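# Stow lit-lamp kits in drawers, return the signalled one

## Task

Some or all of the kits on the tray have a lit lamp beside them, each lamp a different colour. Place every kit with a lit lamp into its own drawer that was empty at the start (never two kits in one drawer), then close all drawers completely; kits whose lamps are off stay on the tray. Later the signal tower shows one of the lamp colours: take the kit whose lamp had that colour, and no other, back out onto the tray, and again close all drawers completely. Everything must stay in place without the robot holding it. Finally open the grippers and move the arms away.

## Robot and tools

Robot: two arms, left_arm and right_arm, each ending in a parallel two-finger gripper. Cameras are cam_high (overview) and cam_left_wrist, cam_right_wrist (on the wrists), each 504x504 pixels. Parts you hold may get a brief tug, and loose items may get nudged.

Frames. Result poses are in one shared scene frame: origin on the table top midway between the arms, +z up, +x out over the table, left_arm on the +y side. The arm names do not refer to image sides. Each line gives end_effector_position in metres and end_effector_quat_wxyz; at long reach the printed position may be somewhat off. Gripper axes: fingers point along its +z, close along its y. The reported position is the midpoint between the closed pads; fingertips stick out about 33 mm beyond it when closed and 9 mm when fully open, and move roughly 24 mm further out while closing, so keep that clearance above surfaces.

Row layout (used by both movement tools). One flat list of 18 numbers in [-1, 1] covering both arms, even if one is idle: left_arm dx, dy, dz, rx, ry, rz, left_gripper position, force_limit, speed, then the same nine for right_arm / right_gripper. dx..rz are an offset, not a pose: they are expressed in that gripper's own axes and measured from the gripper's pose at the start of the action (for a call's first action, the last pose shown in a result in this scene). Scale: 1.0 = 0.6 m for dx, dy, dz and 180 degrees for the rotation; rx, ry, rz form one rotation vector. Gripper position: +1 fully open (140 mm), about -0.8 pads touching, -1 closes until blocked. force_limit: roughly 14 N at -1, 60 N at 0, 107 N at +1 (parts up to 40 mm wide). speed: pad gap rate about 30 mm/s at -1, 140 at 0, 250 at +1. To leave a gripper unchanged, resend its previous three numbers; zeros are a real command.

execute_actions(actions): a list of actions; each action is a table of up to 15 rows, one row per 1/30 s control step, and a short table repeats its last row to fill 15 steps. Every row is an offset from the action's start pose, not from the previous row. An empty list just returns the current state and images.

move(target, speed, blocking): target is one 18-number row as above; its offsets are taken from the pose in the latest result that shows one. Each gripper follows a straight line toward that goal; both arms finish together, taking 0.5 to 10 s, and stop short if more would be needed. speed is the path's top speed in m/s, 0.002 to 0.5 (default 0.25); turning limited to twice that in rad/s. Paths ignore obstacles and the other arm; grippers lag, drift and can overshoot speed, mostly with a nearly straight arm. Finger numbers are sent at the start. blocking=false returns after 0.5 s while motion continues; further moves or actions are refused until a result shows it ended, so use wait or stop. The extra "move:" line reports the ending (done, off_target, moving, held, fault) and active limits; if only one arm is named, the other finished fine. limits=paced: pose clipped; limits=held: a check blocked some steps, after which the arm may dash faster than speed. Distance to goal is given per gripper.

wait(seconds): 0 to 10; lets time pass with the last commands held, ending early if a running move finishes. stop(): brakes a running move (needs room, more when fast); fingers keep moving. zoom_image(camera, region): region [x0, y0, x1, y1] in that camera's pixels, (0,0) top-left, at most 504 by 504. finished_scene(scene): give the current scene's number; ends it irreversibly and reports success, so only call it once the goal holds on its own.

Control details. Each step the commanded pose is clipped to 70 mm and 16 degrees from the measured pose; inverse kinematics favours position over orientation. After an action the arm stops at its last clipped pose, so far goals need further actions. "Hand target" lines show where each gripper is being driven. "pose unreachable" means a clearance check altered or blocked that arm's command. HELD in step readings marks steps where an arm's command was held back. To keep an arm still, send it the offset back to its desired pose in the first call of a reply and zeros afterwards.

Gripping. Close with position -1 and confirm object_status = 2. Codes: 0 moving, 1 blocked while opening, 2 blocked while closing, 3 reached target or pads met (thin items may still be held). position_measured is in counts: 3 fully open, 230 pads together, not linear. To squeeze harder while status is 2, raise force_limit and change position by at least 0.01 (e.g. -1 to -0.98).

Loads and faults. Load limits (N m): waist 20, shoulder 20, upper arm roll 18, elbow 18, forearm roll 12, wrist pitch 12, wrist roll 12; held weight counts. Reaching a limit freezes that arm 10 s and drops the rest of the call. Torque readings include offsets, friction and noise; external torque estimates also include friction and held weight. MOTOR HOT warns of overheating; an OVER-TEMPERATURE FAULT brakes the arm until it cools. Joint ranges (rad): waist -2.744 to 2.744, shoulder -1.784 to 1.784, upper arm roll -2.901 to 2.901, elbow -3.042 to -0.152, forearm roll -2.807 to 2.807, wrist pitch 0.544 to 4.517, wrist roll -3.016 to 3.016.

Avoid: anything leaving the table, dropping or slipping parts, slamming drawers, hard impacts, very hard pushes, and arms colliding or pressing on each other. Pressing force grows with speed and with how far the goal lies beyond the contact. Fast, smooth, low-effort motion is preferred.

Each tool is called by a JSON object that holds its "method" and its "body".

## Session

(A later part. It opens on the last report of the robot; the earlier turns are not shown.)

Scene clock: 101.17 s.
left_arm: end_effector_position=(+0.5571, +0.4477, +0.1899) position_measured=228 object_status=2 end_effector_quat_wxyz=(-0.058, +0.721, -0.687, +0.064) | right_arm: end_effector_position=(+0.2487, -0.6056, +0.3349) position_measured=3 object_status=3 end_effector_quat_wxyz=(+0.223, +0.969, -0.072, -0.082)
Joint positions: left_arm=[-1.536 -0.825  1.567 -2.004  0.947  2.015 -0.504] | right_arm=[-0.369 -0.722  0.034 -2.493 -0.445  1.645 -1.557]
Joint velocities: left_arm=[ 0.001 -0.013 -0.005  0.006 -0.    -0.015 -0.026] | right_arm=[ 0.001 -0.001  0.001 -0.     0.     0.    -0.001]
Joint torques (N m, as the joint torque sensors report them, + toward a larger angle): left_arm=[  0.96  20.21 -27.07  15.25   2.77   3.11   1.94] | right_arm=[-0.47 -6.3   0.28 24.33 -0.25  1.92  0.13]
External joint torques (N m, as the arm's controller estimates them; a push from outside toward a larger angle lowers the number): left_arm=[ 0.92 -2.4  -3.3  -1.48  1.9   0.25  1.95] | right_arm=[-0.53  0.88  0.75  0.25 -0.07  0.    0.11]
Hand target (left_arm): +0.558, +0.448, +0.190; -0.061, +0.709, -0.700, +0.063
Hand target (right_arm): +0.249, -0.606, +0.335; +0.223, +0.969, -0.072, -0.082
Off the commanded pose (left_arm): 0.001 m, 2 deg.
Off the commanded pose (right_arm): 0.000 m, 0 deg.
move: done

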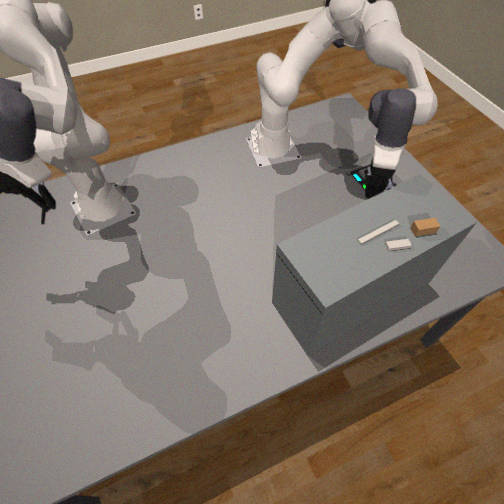

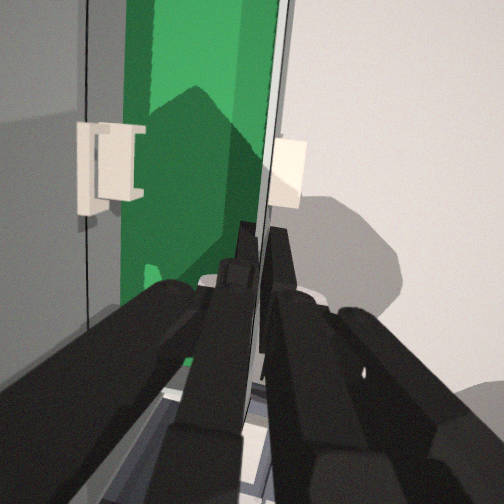

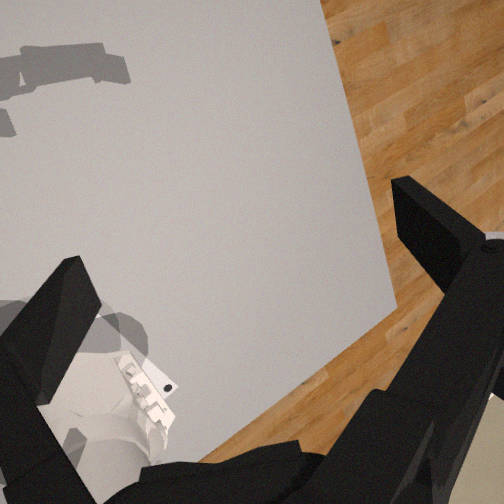

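{"method": "move", "body": {"target": [0,0.06,-0.0105,0,0,0,-1,0.8,-0.5,0,0,0,0,0,0,1,0,0], "speed": 0.025}}

{"method": "move", "body": {"target": [0,0,0,0,0,0,-0.5,0.8,0,0,0,0,0,0,0,1,0,0]}}

{"method": "move", "body": {"target": [0,0.02,-0.12,0,0,0,-0.5,0.8,0,0,0,0,0,0,0,1,0,0], "speed": 0.08}}

Scene clock: 105.53 s.
left_arm: end_effector_position=(+0.5193, +0.4441, +0.1889) position_measured=229 object_status=2 end_effector_quat_wxyz=(-0.052, +0.732, -0.677, +0.063) | right_arm: end_effector_position=(+0.2487, -0.6056, +0.3349) position_measured=3 object_status=3 end_effector_quat_wxyz=(+0.223, +0.969, -0.072, -0.082)
Joint positions: left_arm=[-1.403 -0.842  1.467 -2.127  0.955  2.011 -0.561] | right_arm=[-0.369 -0.722  0.034 -2.493 -0.445  1.645 -1.557]
Joint velocities: left_arm=[ 0.006 -0.01  -0.006 -0.006  0.011 -0.    -0.008] | right_arm=[ 0.     0.001 -0.    -0.001 -0.001 -0.    -0.001]
Joint torques (N m, as the joint torque sensors report them, + toward a larger angle): left_arm=[  2.94  15.88 -25.35  15.35   3.66   3.17   1.43] | right_arm=[-0.43 -6.4   0.28 24.4  -0.25  1.94  0.13]
External joint torques (N m, as the arm's controller estimates them; a push from outside toward a larger angle lowers the number): left_arm=[ 3.01 -2.73 -1.76 -1.18  2.81  0.31  1.44] | right_arm=[-0.44  0.6   0.81  0.4  -0.07  0.02  0.11]
Hand target (left_arm): +0.521, +0.447, +0.190; -0.058, +0.721, -0.687, +0.063
Hand target (right_arm): +0.249, -0.606, +0.335; +0.223, +0.969, -0.072, -0.082
Off the commanded pose (left_arm): 0.003 m, 2 deg.
Off the commanded pose (right_arm): 0.000 m, 0 deg.
move: done

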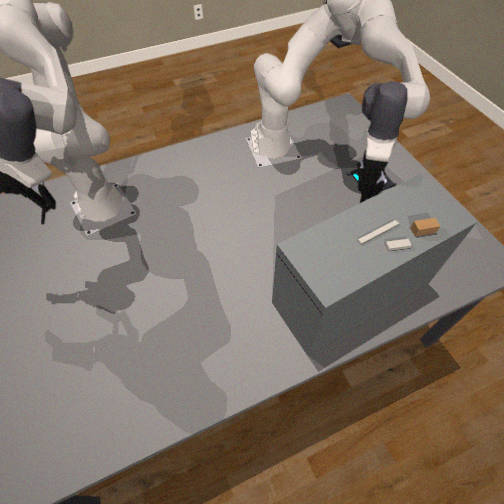

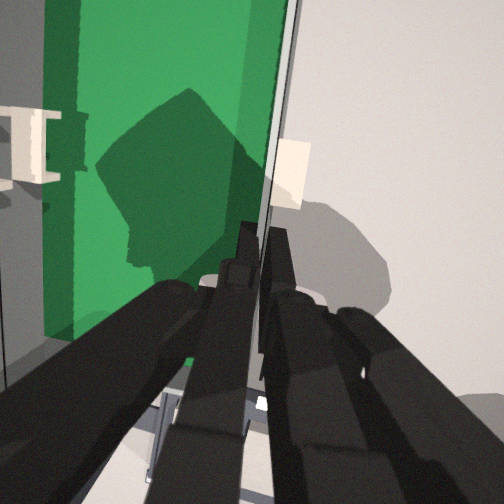

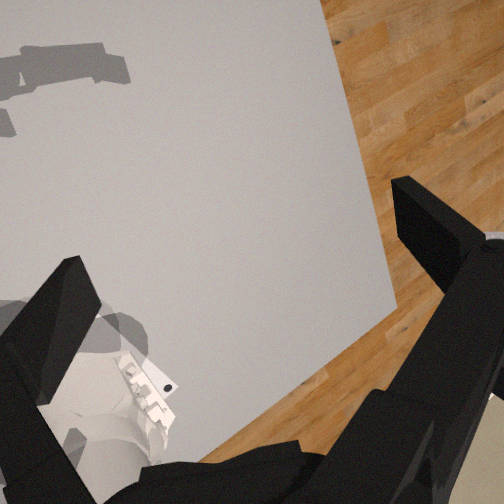

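Scene clock: 106.03 s.
left_arm: end_effector_position=(+0.5191, +0.4440, +0.1888) position_measured=192 object_status=3 end_effector_quat_wxyz=(-0.051, +0.733, -0.676, +0.063) | right_arm: end_effector_position=(+0.2487, -0.6056, +0.3349) position_measured=3 object_status=3 end_effector_quat_wxyz=(+0.223, +0.969, -0.072, -0.082)
Joint positions: left_arm=[-1.403 -0.842  1.467 -2.127  0.954  2.011 -0.563] | right_arm=[-0.369 -0.722  0.034 -2.493 -0.445  1.645 -1.557]
Joint velocities: left_arm=[ 0.    -0.001  0.     0.    -0.     0.001 -0.002] | right_arm=[-0.    -0.001 -0.001  0.001  0.001  0.001  0.   ]
Joint torques (N m, as the joint torque sensors report them, + toward a larger angle): left_arm=[ -0.31  17.19 -25.21  15.05   0.93   2.95   0.15] | right_arm=[-0.75 -6.46  0.36 24.43 -0.27  1.92  0.11]
External joint torques (N m, as the arm's controller estimates them; a push from outside toward a larger angle lowers the number): left_arm=[-0.3  -1.34 -1.7  -1.45  0.08  0.1   0.16] | right_arm=[-0.71  0.71  0.97  0.32 -0.08  0.    0.09]
Hand target (left_arm): +0.519, +0.444, +0.189; -0.052, +0.732, -0.677, +0.063
Hand target (right_arm): +0.249, -0.606, +0.335; +0.223, +0.969, -0.072, -0.082
Off the commanded pose (left_arm): 0.000 m, 0 deg.
Off the commanded pose (right_arm): 0.000 m, 0 deg.
move: done

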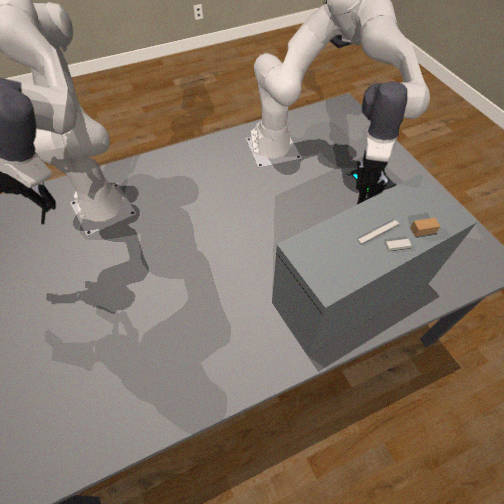

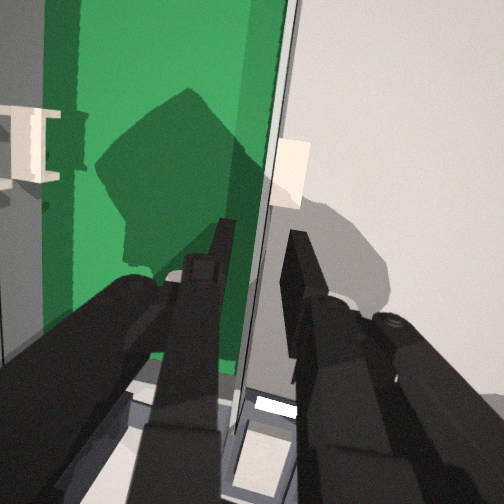

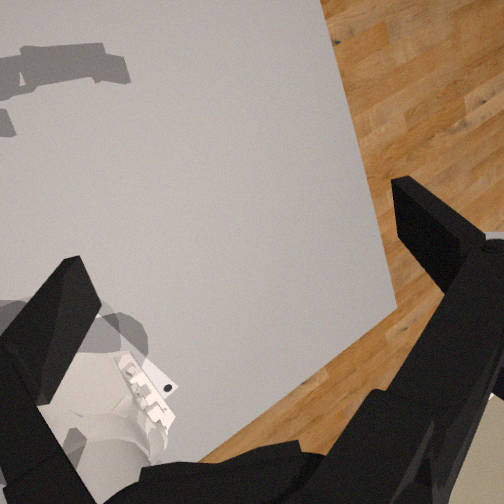

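Scene clock: 107.43 s.
left_arm: end_effector_position=(+0.4966, +0.4445, +0.2569) position_measured=192 object_status=3 end_effector_quat_wxyz=(-0.053, +0.734, -0.675, +0.063) | right_arm: end_effector_position=(+0.2487, -0.6056, +0.3349) position_measured=3 object_status=3 end_effector_quat_wxyz=(+0.223, +0.969, -0.072, -0.082)
Joint positions: left_arm=[-1.287 -0.843  1.275 -2.11   0.875  1.878 -0.539] | right_arm=[-0.369 -0.722  0.034 -2.493 -0.445  1.645 -1.557]
Joint velocities: left_arm=[ 0.001 -0.006 -0.     0.001  0.001 -0.015  0.005] | right_arm=[ 0.001 -0.     0.     0.001 -0.001 -0.001 -0.001]
Joint torques (N m, as the joint torque sensors report them, + toward a larger angle): left_arm=[  1.98  12.49 -25.68  18.54  -0.13   2.39   0.2 ] | right_arm=[-0.32 -6.32  0.25 24.43 -0.28  1.89  0.09]
External joint torques (N m, as the arm's controller estimates them; a push from outside toward a larger angle lowers the number): left_arm=[ 1.93 -2.52 -2.86  1.01 -1.06 -0.47  0.2 ] | right_arm=[-0.34  0.77  0.77  0.36 -0.09 -0.03  0.07]
Hand target (left_arm): +0.495, +0.445, +0.258; -0.051, +0.733, -0.675, +0.063
Hand target (right_arm): +0.249, -0.606, +0.335; +0.223, +0.969, -0.072, -0.082
Off the commanded pose (left_arm): 0.002 m, 0 deg.
Off the commanded pose (right_arm): 0.000 m, 0 deg.
move: done

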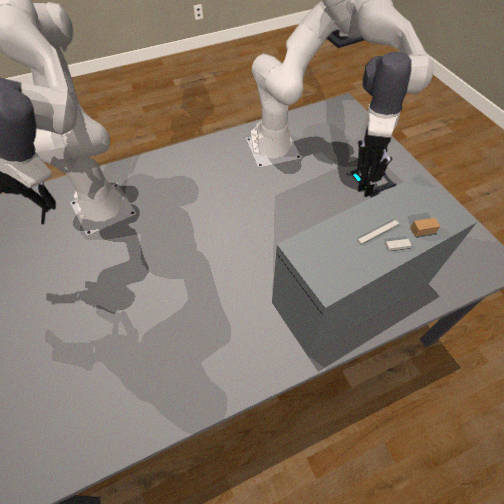

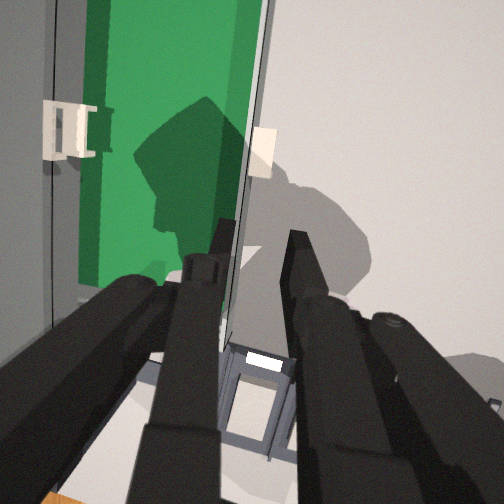

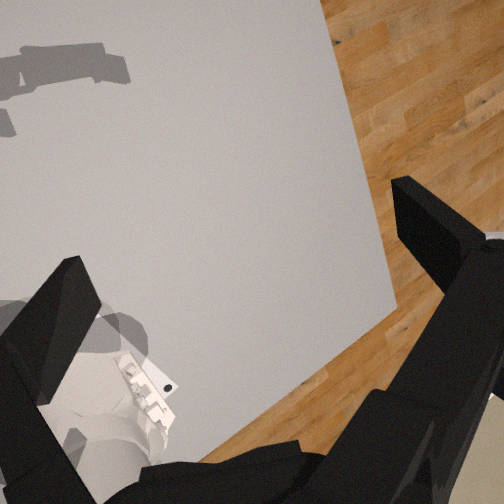

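{"method": "move", "body": {"target": [-0.345,0.055,0.245,-0.056,0,-0.02,-0.2,0,0,0,0,0,0,0,0,1,0,0], "speed": 0.15}}

Scene clock: 120.70 s.
left_arm: end_effector_position=(+0.4963, +0.5085, +0.2072) position_measured=154 object_status=3 end_effector_quat_wxyz=(-0.028, +0.746, -0.662, +0.058) | right_arm: end_effector_position=(+0.2487, -0.6056, +0.3349) position_measured=3 object_status=3 end_effector_quat_wxyz=(+0.223, +0.969, -0.072, -0.082)
Joint positions: left_arm=[-1.283 -0.899  1.419 -2.082  0.92   1.902 -0.463] | right_arm=[-0.369 -0.722  0.034 -2.493 -0.445  1.645 -1.557]
Joint velocities: left_arm=[-0.001 -0.001  0.     0.    -0.     0.    -0.001] | right_arm=[ 0.     0.     0.001  0.    -0.001 -0.001  0.001]
Joint torques (N m, as the joint torque sensors report them, + toward a larger angle): left_arm=[  0.17  18.42 -24.83  14.09   0.78   2.45   0.1 ] | right_arm=[-0.46 -6.41  0.52 24.42 -0.29  1.93  0.11]
External joint torques (N m, as the arm's controller estimates them; a push from outside toward a larger angle lowers the number): left_arm=[ 0.11 -1.08 -0.17 -1.68 -0.03 -0.36  0.11] | right_arm=[-0.47  0.64  1.06  0.41 -0.1   0.02  0.09]
Hand target (left_arm): +0.495, +0.509, +0.206; -0.028, +0.747, -0.662, +0.056
Hand target (right_arm): +0.249, -0.606, +0.335; +0.223, +0.969, -0.072, -0.082
Off the commanded pose (left_arm): 0.176 m, 8 deg.
Off the commanded pose (right_arm): 0.000 m, 0 deg.
TORQUE FAULT: the external load on joint 3 (upper arm roll) of the left arm reached its load limit, and that arm stopped for 10 seconds. That time counts as 17 of the actions that you can send in this scene. A torque fault stops only its own arm. That arm's remaining commands of this call were not run. That arm's gripper holds where it stopped, with its grip as last carried out, and that arm accepts commands again: back off and push less far. That arm stops again, at the same cost, whenever a joint's load reaches its limit.
move: fault (left_arm)

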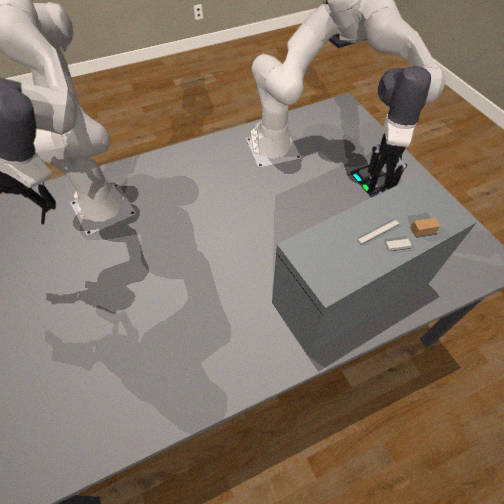

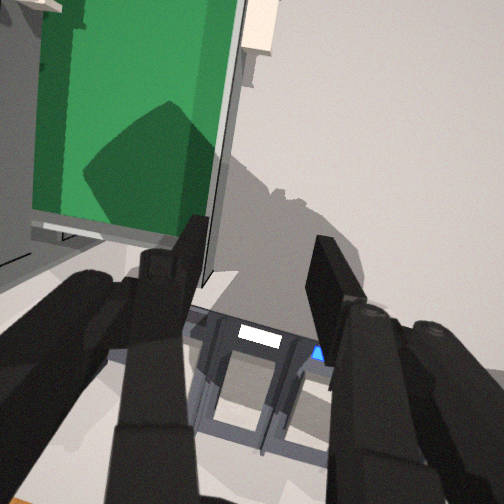

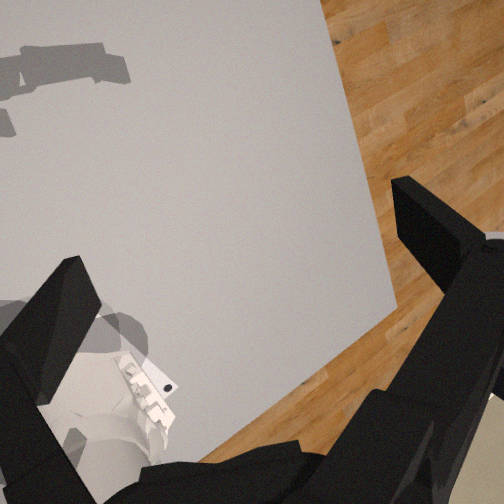

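{"method": "move", "body": {"target": [0,0.01,-0.08,0,0,0,-0.2,0,0,0,0,0,0,0,0,1,0,0], "speed": 0.06}}

{"method": "move", "body": {"target": [-0.24,0,0,-0.038,0.014,0.038,-0.2,0,0,0,0,0,0,0,0,1,0,0], "speed": 0.12}}

{"method": "move", "body": {"target": [0,0,0.25,0,0,0,-0.2,0,0,0,0,0,0,0,0,1,0,0], "speed": 0.1}}

Scene clock: 123.97 s.
left_arm: end_effector_position=(+0.4854, +0.5096, +0.2530) position_measured=154 object_status=3 end_effector_quat_wxyz=(-0.030, +0.747, -0.661, +0.058) | right_arm: end_effector_position=(+0.2487, -0.6056, +0.3349) position_measured=3 object_status=3 end_effector_quat_wxyz=(+0.223, +0.969, -0.072, -0.082)
Joint positions: left_arm=[-1.232 -0.897  1.312 -2.051  0.874  1.812 -0.449] | right_arm=[-0.369 -0.722  0.034 -2.493 -0.445  1.645 -1.557]
Joint velocities: left_arm=[-0.     0.001 -0.    -0.001 -0.001 -0.015  0.004] | right_arm=[-0.    -0.     0.    -0.     0.001 -0.001 -0.001]
Joint torques (N m, as the joint torque sensors report them, + toward a larger angle): left_arm=[  1.81  16.55 -26.65  17.84  -0.29   2.44   0.08] | right_arm=[-0.48 -6.39  0.44 24.32 -0.28  1.92  0.1 ]
External joint torques (N m, as the arm's controller estimates them; a push from outside toward a larger angle lowers the number): left_arm=[ 1.97 -1.51 -2.31  1.76 -1.11 -0.37  0.09] | right_arm=[-0.47  0.65  1.    0.33 -0.09  0.01  0.08]
Hand target (left_arm): +0.484, +0.510, +0.254; -0.028, +0.747, -0.662, +0.058
Hand target (right_arm): +0.249, -0.606, +0.335; +0.223, +0.969, -0.072, -0.082
Off the commanded pose (left_arm): 0.001 m, 0 deg.
Off the commanded pose (right_arm): 0.000 m, 0 deg.
move: done

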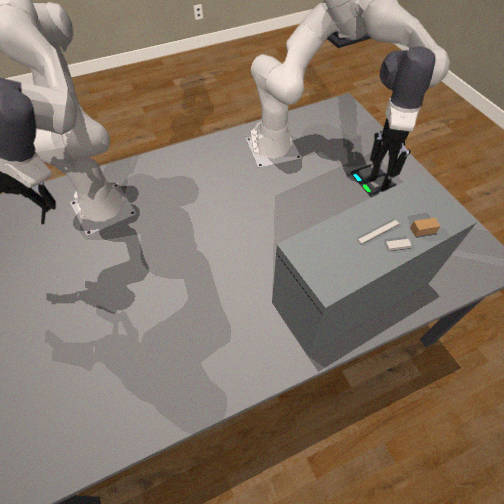

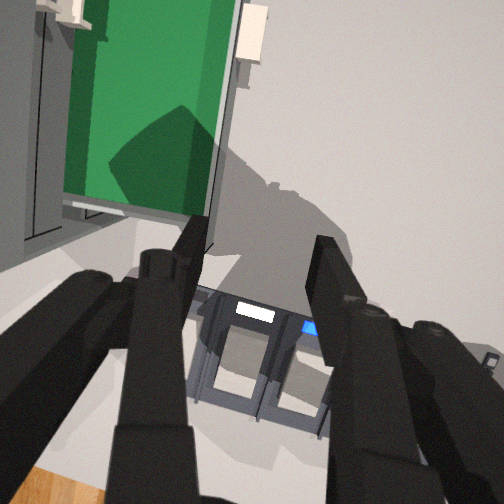

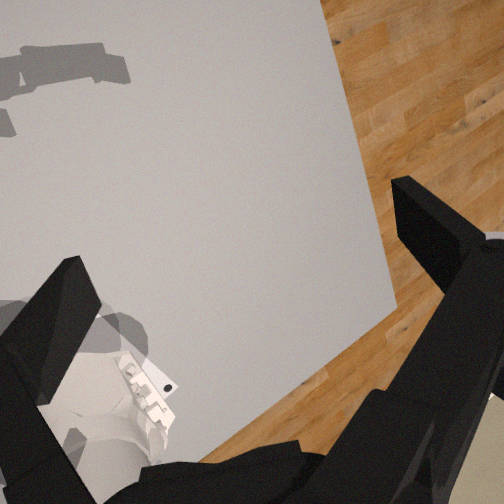

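Scene clock: 125.93 s.
left_arm: end_effector_position=(+0.4677, +0.6522, +0.2440) position_measured=154 object_status=3 end_effector_quat_wxyz=(+0.028, +0.711, -0.702, +0.033) | right_arm: end_effector_position=(+0.2487, -0.6056, +0.3349) position_measured=3 object_status=3 end_effector_quat_wxyz=(+0.223, +0.969, -0.072, -0.082)
Joint positions: left_arm=[-1.301 -1.006  1.455 -1.727  0.91   1.571 -0.072] | right_arm=[-0.369 -0.722  0.034 -2.493 -0.445  1.645 -1.557]
Joint velocities: left_arm=[-0.    -0.001 -0.    -0.     0.    -0.003  0.032] | right_arm=[-0.    -0.001 -0.001 -0.001 -0.002  0.     0.   ]
Joint torques (N m, as the joint torque sensors report them, + toward a larger angle): left_arm=[ -1.84  26.51 -27.45  14.59   1.3    2.04   0.24] | right_arm=[-0.65 -6.22  0.4  24.38 -0.3   1.93  0.1 ]
External joint torques (N m, as the arm's controller estimates them; a push from outside toward a larger angle lowers the number): left_arm=[-1.83 -2.98 -0.52  1.82  0.71 -0.48  0.24] | right_arm=[-0.59  0.9   1.02  0.34 -0.1   0.02  0.08]
Hand target (left_arm): +0.467, +0.653, +0.243; +0.028, +0.707, -0.706, +0.031
Hand target (right_arm): +0.249, -0.606, +0.335; +0.223, +0.969, -0.072, -0.082
Off the commanded pose (left_arm): 0.002 m, 1 deg.
Off the commanded pose (right_arm): 0.000 m, 0 deg.
move: done

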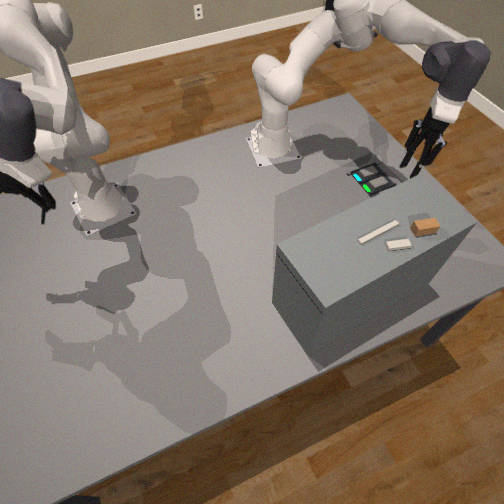

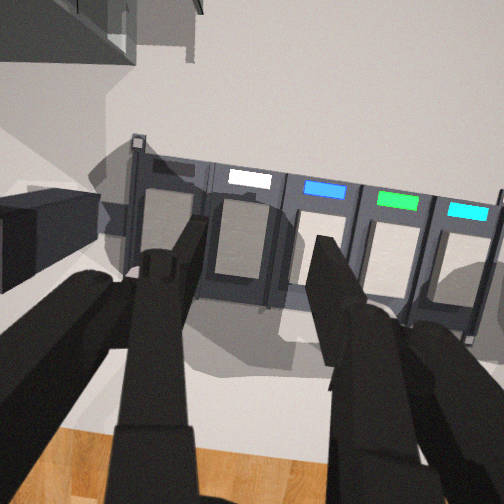

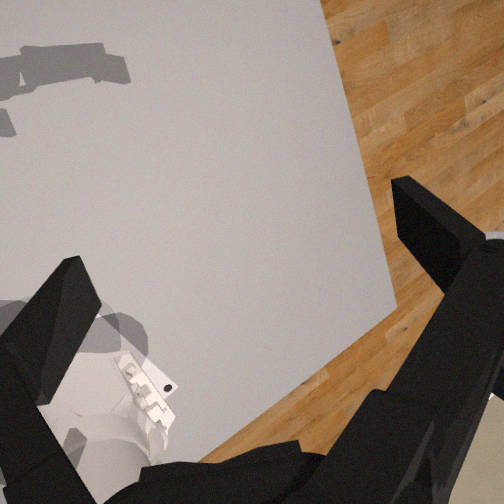

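Scene clock: 127.97 s.
left_arm: end_effector_position=(+0.4687, +0.6392, +0.0954) position_measured=154 object_status=3 end_effector_quat_wxyz=(+0.029, +0.710, -0.703, +0.033) | right_arm: end_effector_position=(+0.2487, -0.6056, +0.3349) position_measured=3 object_status=3 end_effector_quat_wxyz=(+0.223, +0.969, -0.072, -0.082)
Joint positions: left_arm=[-1.313 -1.118  1.658 -1.917  1.077  1.814 -0.144] | right_arm=[-0.369 -0.722  0.034 -2.493 -0.445  1.645 -1.557]
Joint velocities: left_arm=[ 0.     0.001  0.002  0.001  0.     0.012 -0.009] | right_arm=[ 0.001  0.001  0.001 -0.001 -0.     0.001  0.001]
Joint torques (N m, as the joint torque sensors report them, + toward a larger angle): left_arm=[ -1.65  28.8  -29.13   9.73   1.62   2.95  -0.02] | right_arm=[-0.5  -6.41  0.37 24.29 -0.27  1.91  0.13]
External joint torques (N m, as the arm's controller estimates them; a push from outside toward a larger angle lowers the number): left_arm=[-1.68 -1.74 -0.3  -0.85  0.99  0.42 -0.02] | right_arm=[-0.5   0.68  0.91  0.28 -0.09 -0.01  0.11]
Hand target (left_arm): +0.470, +0.638, +0.094; +0.027, +0.711, -0.702, +0.032
Hand target (right_arm): +0.249, -0.606, +0.335; +0.223, +0.969, -0.072, -0.082
Off the commanded pose (left_arm): 0.001 m, 0 deg.
Off the commanded pose (right_arm): 0.000 m, 0 deg.
move: done

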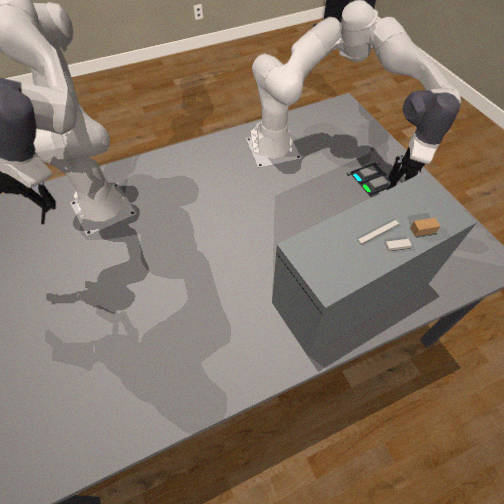

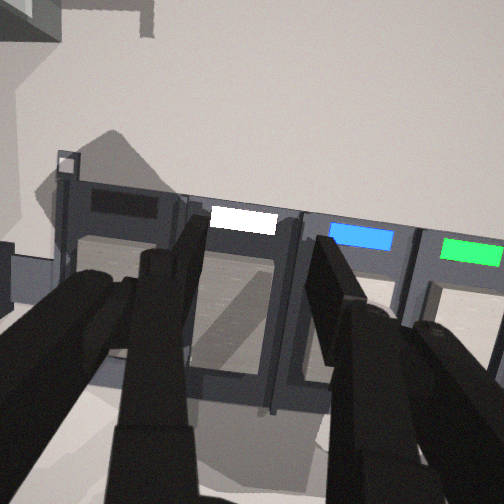

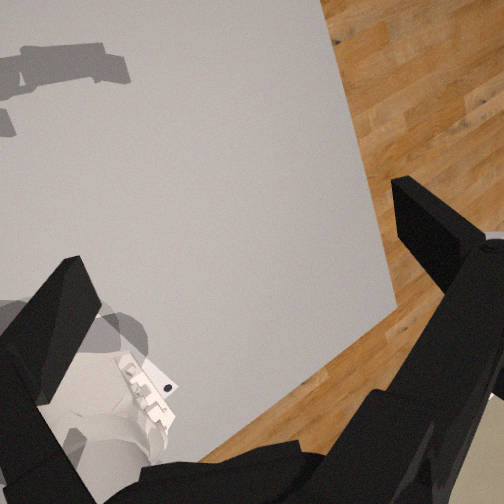

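{"method": "move", "body": {"target": [-0.032,-0.018,0.03,0,-0.028,-0.03,-0.2,0,0,0,0,0,0,0,0,1,0,0], "speed": 0.05}}

Scene clock: 132.00 s.
left_arm: end_effector_position=(+0.4783, +0.6541, +0.0760) position_measured=154 object_status=3 end_effector_quat_wxyz=(+0.002, +0.739, -0.674, +0.001) | right_arm: end_effector_position=(+0.2487, -0.6056, +0.3349) position_measured=3 object_status=3 end_effector_quat_wxyz=(+0.223, +0.969, -0.072, -0.082)
Joint positions: left_arm=[-1.369 -1.075  1.731 -1.905  1.13   1.863 -0.251] | right_arm=[-0.369 -0.722  0.034 -2.493 -0.445  1.645 -1.557]
Joint velocities: left_arm=[-0.001  0.005  0.005 -0.     0.001  0.009 -0.028] | right_arm=[ 0.     0.    -0.     0.001 -0.     0.    -0.   ]
Joint torques (N m, as the joint torque sensors report them, + toward a larger angle): left_arm=[ -1.69  30.78 -27.86  12.4    1.65   2.81  -0.16] | right_arm=[-0.42 -6.4   0.45 24.28 -0.27  1.9   0.15]
External joint torques (N m, as the arm's controller estimates them; a push from outside toward a larger angle lowers the number): left_arm=[-1.71 -0.68  0.09  0.91  0.89  0.3  -0.16] | right_arm=[-0.41  0.7   1.01  0.18 -0.08 -0.03  0.13]
Hand target (left_arm): +0.480, +0.656, +0.076; -0.001, +0.742, -0.670, +0.001
Hand target (right_arm): +0.249, -0.606, +0.335; +0.223, +0.969, -0.072, -0.082
Off the commanded pose (left_arm): 0.003 m, 1 deg.
Off the commanded pose (right_arm): 0.000 m, 0 deg.
move: done

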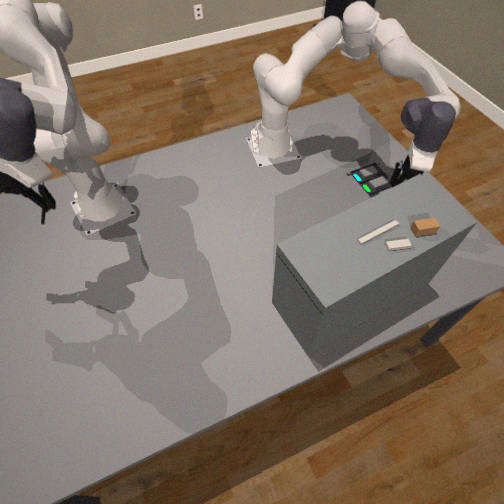

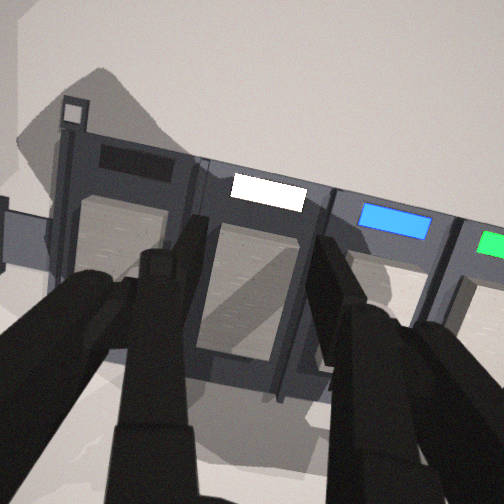

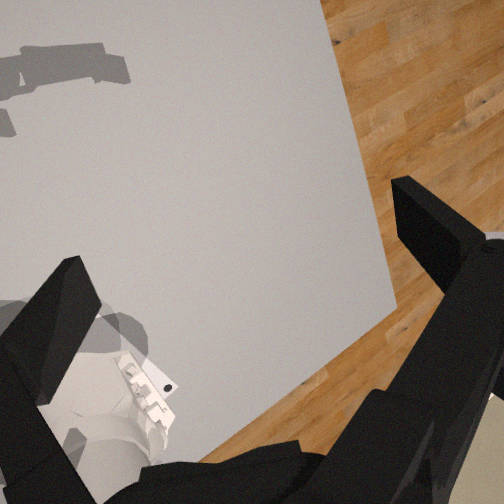

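{"method": "move", "body": {"target": [0.012,-0.006,0,0,0,0.06,-0.2,0,0,0,0,0,0,0,0,1,0,0], "speed": 0.08}}

Scene clock: 135.27 s.
left_arm: end_effector_position=(+0.4817, +0.6469, +0.0755) position_measured=154 object_status=3 end_effector_quat_wxyz=(+0.003, +0.678, -0.735, +0.003) | right_arm: end_effector_position=(+0.2487, -0.6056, +0.3349) position_measured=3 object_status=3 end_effector_quat_wxyz=(+0.223, +0.969, -0.072, -0.082)
Joint positions: left_arm=[-1.378 -1.092  1.721 -1.905  1.142  1.852 -0.094] | right_arm=[-0.369 -0.722  0.034 -2.493 -0.445  1.645 -1.557]
Joint velocities: left_arm=[-0.001  0.002 -0.    -0.     0.001 -0.001  0.03 ] | right_arm=[-0.    -0.001 -0.001 -0.001  0.001 -0.    -0.002]
Joint torques (N m, as the joint torque sensors report them, + toward a larger angle): left_arm=[ -0.58  29.31 -30.53  12.33   1.29   2.07   0.29] | right_arm=[-0.46 -6.36  0.52 24.56 -0.3   1.9   0.11]
External joint torques (N m, as the arm's controller estimates them; a push from outside toward a larger angle lowers the number): left_arm=[-0.56 -2.26 -2.26  1.25  0.54 -0.44  0.29] | right_arm=[-0.4   0.77  1.17  0.52 -0.11 -0.01  0.09]
Hand target (left_arm): +0.483, +0.647, +0.076; +0.002, +0.672, -0.740, +0.002
Hand target (right_arm): +0.249, -0.606, +0.335; +0.223, +0.969, -0.072, -0.082
Off the commanded pose (left_arm): 0.001 m, 1 deg.
Off the commanded pose (right_arm): 0.000 m, 0 deg.
move: done

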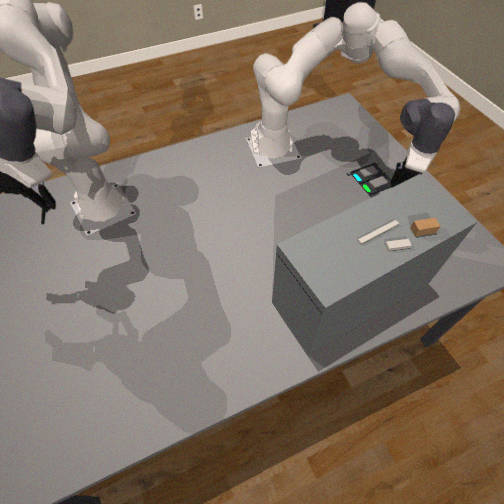

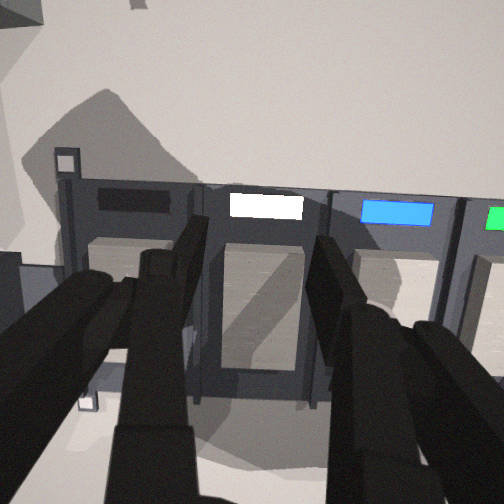

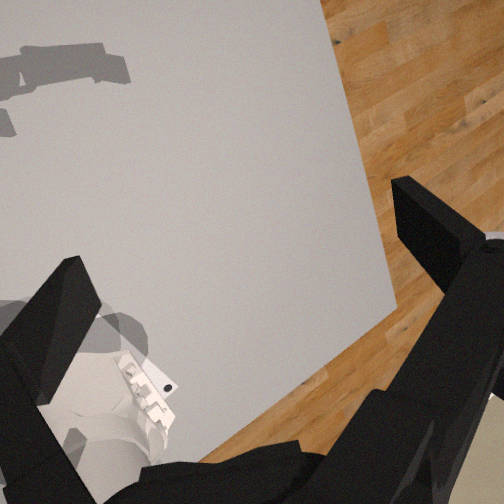

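{"method": "move", "body": {"target": [-0.035,0.002,0.015,0,0,0.012,-0.2,0,0,0,0,0,0,0,0,1,0,0], "speed": 0.05}}

{"method": "move", "body": {"target": [0,0,0.03,0,0,0,-0.2,0,0,0,0,0,0,0,0,1,0,0], "speed": 0.03}}

{"method": "move", "body": {"target": [0,0,0,0,0,0,-1,0,0,0,0,0,0,0,0,1,0,0]}}

{"method": "move", "body": {"target": [0,0,-0.38,0,0,0,-1,0,0,0,0,0,0,0,0,1,0,0], "speed": 0.12}}

Scene clock: 139.30 s.
left_arm: end_effector_position=(+0.4814, +0.6667, +0.0667) position_measured=154 object_status=3 end_effector_quat_wxyz=(+0.004, +0.668, -0.744, +0.004) | right_arm: end_effector_position=(+0.2487, -0.6056, +0.3349) position_measured=3 object_status=3 end_effector_quat_wxyz=(+0.223, +0.969, -0.072, -0.082)
Joint positions: left_arm=[-1.38  -1.113  1.743 -1.868  1.155  1.852 -0.033] | right_arm=[-0.369 -0.722  0.034 -2.493 -0.445  1.645 -1.557]
Joint velocities: left_arm=[-0.001 -0.    -0.001  0.002 -0.001  0.     0.027] | right_arm=[-0.     0.001  0.     0.002 -0.001  0.001  0.002]
Joint torques (N m, as the joint torque sensors report them, + toward a larger angle): left_arm=[ -1.18  29.43 -28.46  11.8    1.6    2.38   0.18] | right_arm=[-0.49 -6.34  0.35 24.44 -0.28  1.9   0.08]
External joint torques (N m, as the arm's controller estimates them; a push from outside toward a larger angle lowers the number): left_arm=[-1.39 -3.55  0.05  0.86  0.84 -0.12  0.18] | right_arm=[-0.48  0.74  0.92  0.37 -0.1  -0.02  0.06]
Hand target (left_arm): +0.482, +0.668, +0.066; -0.003, -0.664, +0.748, -0.003
Hand target (right_arm): +0.249, -0.606, +0.335; +0.223, +0.969, -0.072, -0.082
Off the commanded pose (left_arm): 0.001 m, 1 deg.
Off the commanded pose (right_arm): 0.000 m, 0 deg.
move: done

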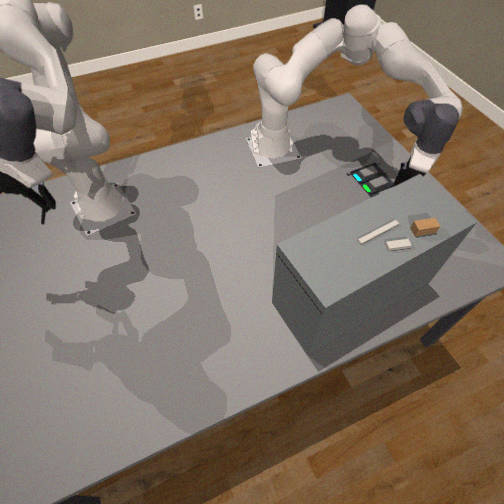

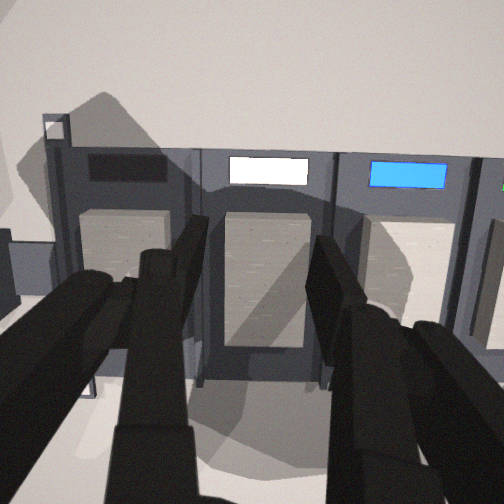

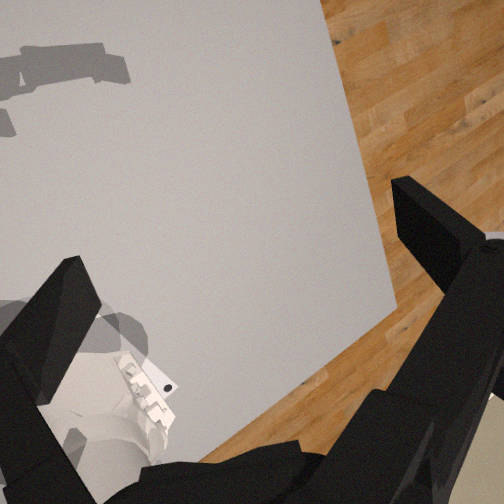

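Scene clock: 140.13 s.
left_arm: end_effector_position=(+0.4798, +0.6679, +0.0537) position_measured=154 object_status=3 end_effector_quat_wxyz=(+0.006, +0.669, -0.743, +0.003) | right_arm: end_effector_position=(+0.2487, -0.6056, +0.3349) position_measured=3 object_status=3 end_effector_quat_wxyz=(+0.223, +0.969, -0.072, -0.082)
Joint positions: left_arm=[-1.386 -1.123  1.765 -1.87   1.168  1.867 -0.035] | right_arm=[-0.369 -0.722  0.034 -2.493 -0.445  1.645 -1.557]
Joint velocities: left_arm=[-0.001 -0.001  0.001 -0.    -0.     0.    -0.003] | right_arm=[-0.001 -0.001  0.     0.001  0.001  0.001  0.002]
Joint torques (N m, as the joint torque sensors report them, + toward a larger angle): left_arm=[ -2.63  27.41 -25.67   8.99   2.93   3.91  -0.12] | right_arm=[-0.51 -6.42  0.5  24.28 -0.28  1.92  0.14]
External joint torques (N m, as the arm's controller estimates them; a push from outside toward a larger angle lowers the number): left_arm=[-2.6  -5.76  2.74 -1.5   2.19  1.43 -0.12] | right_arm=[-0.46  0.72  1.11  0.15 -0.09 -0.01  0.11]
Hand target (left_arm): +0.481, +0.666, +0.049; -0.004, -0.668, +0.744, -0.004
Hand target (right_arm): +0.249, -0.606, +0.335; +0.223, +0.969, -0.072, -0.082
Off the commanded pose (left_arm): 0.005 m, 0 deg.
Off the commanded pose (right_arm): 0.000 m, 0 deg.
move: off_target (left_arm)

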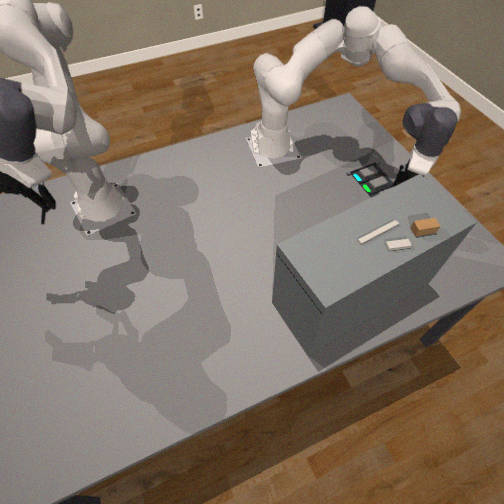

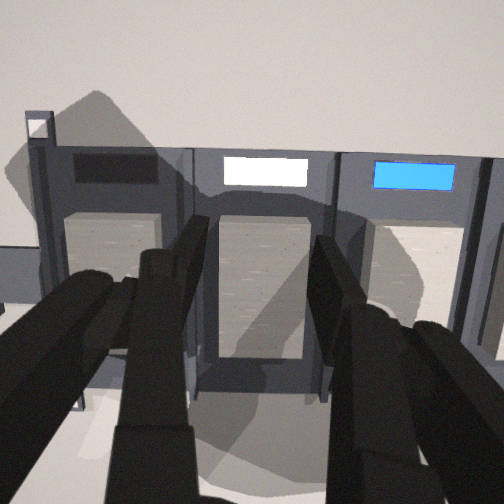

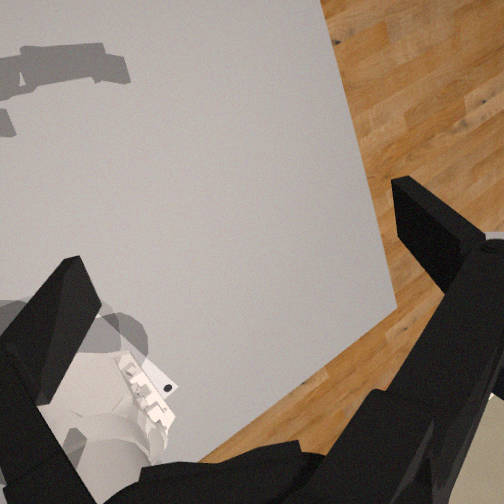

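Scene clock: 140.63 s.
left_arm: end_effector_position=(+0.4811, +0.6676, +0.0551) position_measured=174 object_status=2 end_effector_quat_wxyz=(+0.004, +0.668, -0.744, +0.004) | right_arm: end_effector_position=(+0.2487, -0.6056, +0.3349) position_measured=3 object_status=3 end_effector_quat_wxyz=(+0.223, +0.969, -0.072, -0.082)
Joint positions: left_arm=[-1.386 -1.122  1.763 -1.87   1.168  1.868 -0.035] | right_arm=[-0.369 -0.722  0.034 -2.493 -0.445  1.645 -1.557]
Joint velocities: left_arm=[-0.002  0.001  0.001 -0.001  0.001 -0.    -0.   ] | right_arm=[-0.001 -0.001 -0.001  0.001  0.001  0.001 -0.001]
Joint torques (N m, as the joint torque sensors report them, + toward a larger angle): left_arm=[  0.02  30.47 -27.36   9.99   0.62   2.27   0.12] | right_arm=[-0.42 -6.59  0.24 24.56 -0.25  1.92  0.14]
External joint torques (N m, as the arm's controller estimates them; a push from outside toward a larger angle lowers the number): left_arm=[ 0.28 -2.75  1.27 -0.45 -0.11 -0.24  0.12] | right_arm=[-0.38  0.53  0.84  0.51 -0.07  0.    0.12]
Hand target (left_arm): +0.480, +0.668, +0.054; -0.006, -0.669, +0.743, -0.003
Hand target (right_arm): +0.249, -0.606, +0.335; +0.223, +0.969, -0.072, -0.082
Off the commanded pose (left_arm): 0.002 m, 0 deg.
Off the commanded pose (right_arm): 0.000 m, 0 deg.
move: done

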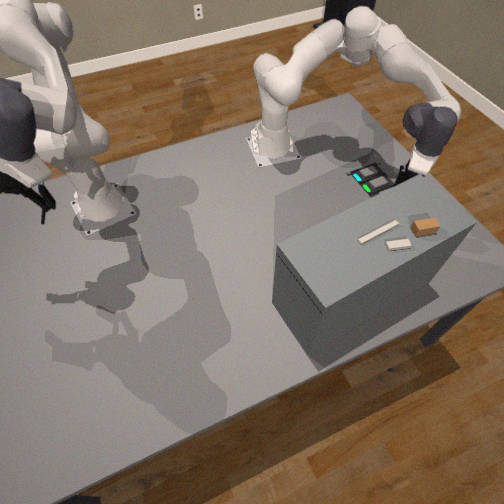

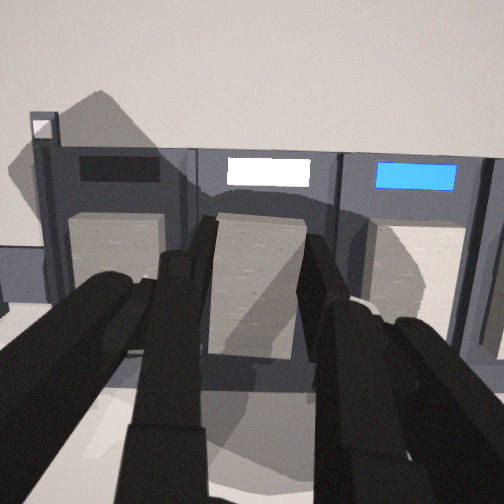

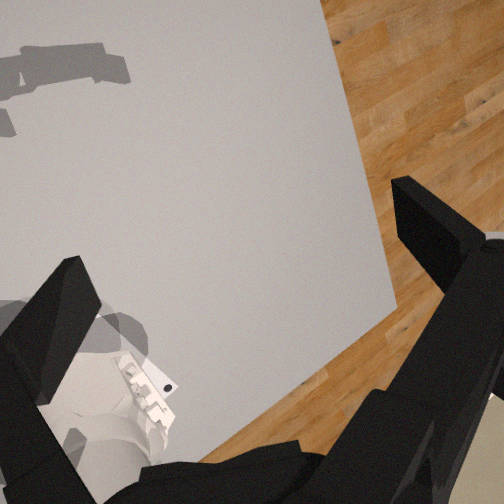

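Scene clock: 143.10 s.
left_arm: end_effector_position=(+0.4797, +0.6747, +0.2824) position_measured=174 object_status=2 end_effector_quat_wxyz=(+0.004, +0.673, -0.740, +0.004) | right_arm: end_effector_position=(+0.2487, -0.6056, +0.3349) position_measured=3 object_status=3 end_effector_quat_wxyz=(+0.223, +0.969, -0.072, -0.082)
Joint positions: left_arm=[-1.371 -0.931  1.472 -1.602  0.916  1.51   0.076] | right_arm=[-0.369 -0.722  0.034 -2.493 -0.445  1.645 -1.557]
Joint velocities: left_arm=[-0.002  0.     0.002  0.001 -0.002 -0.014  0.01 ] | right_arm=[ 0.001 -0.001 -0.001  0.002 -0.001 -0.     0.   ]
Joint torques (N m, as the joint torque sensors report them, + toward a larger angle): left_arm=[ -1.44  28.37 -27.98  15.26  -0.36   2.09   0.35] | right_arm=[-0.38 -6.31  0.45 24.37 -0.28  1.91  0.14]
External joint torques (N m, as the arm's controller estimates them; a push from outside toward a larger angle lowers the number): left_arm=[-1.58 -2.19 -2.9   1.45 -1.13 -0.39  0.35] | right_arm=[-0.37  0.82  1.02  0.29 -0.09 -0.01  0.12]
Hand target (left_arm): +0.480, +0.672, +0.283; -0.006, -0.669, +0.743, -0.006
Hand target (right_arm): +0.249, -0.606, +0.335; +0.223, +0.969, -0.072, -0.082
Off the commanded pose (left_arm): 0.005 m, 1 deg.
Off the commanded pose (right_arm): 0.000 m, 0 deg.
move: off_target (left_arm)

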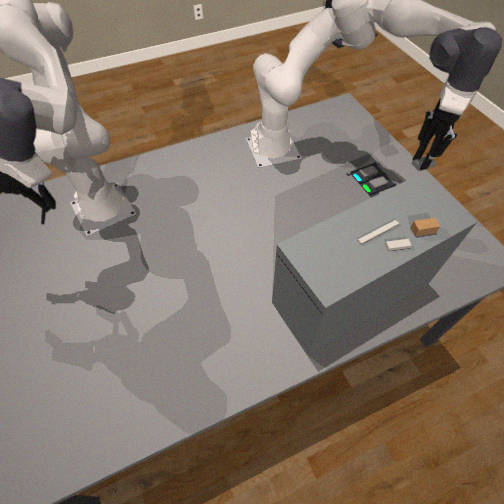

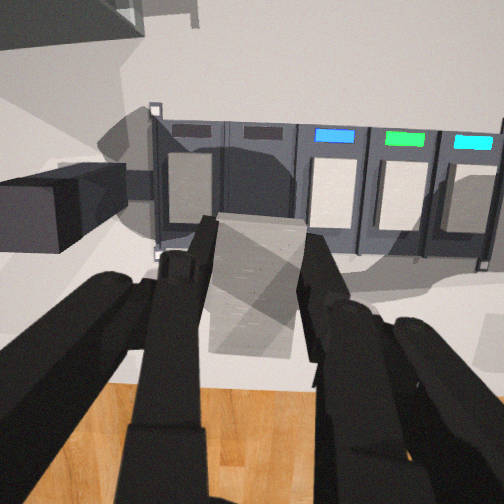

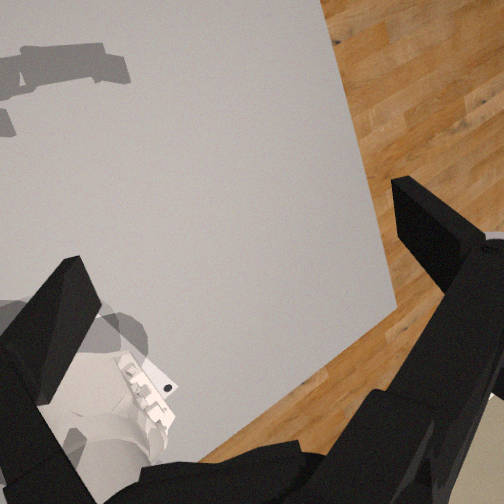

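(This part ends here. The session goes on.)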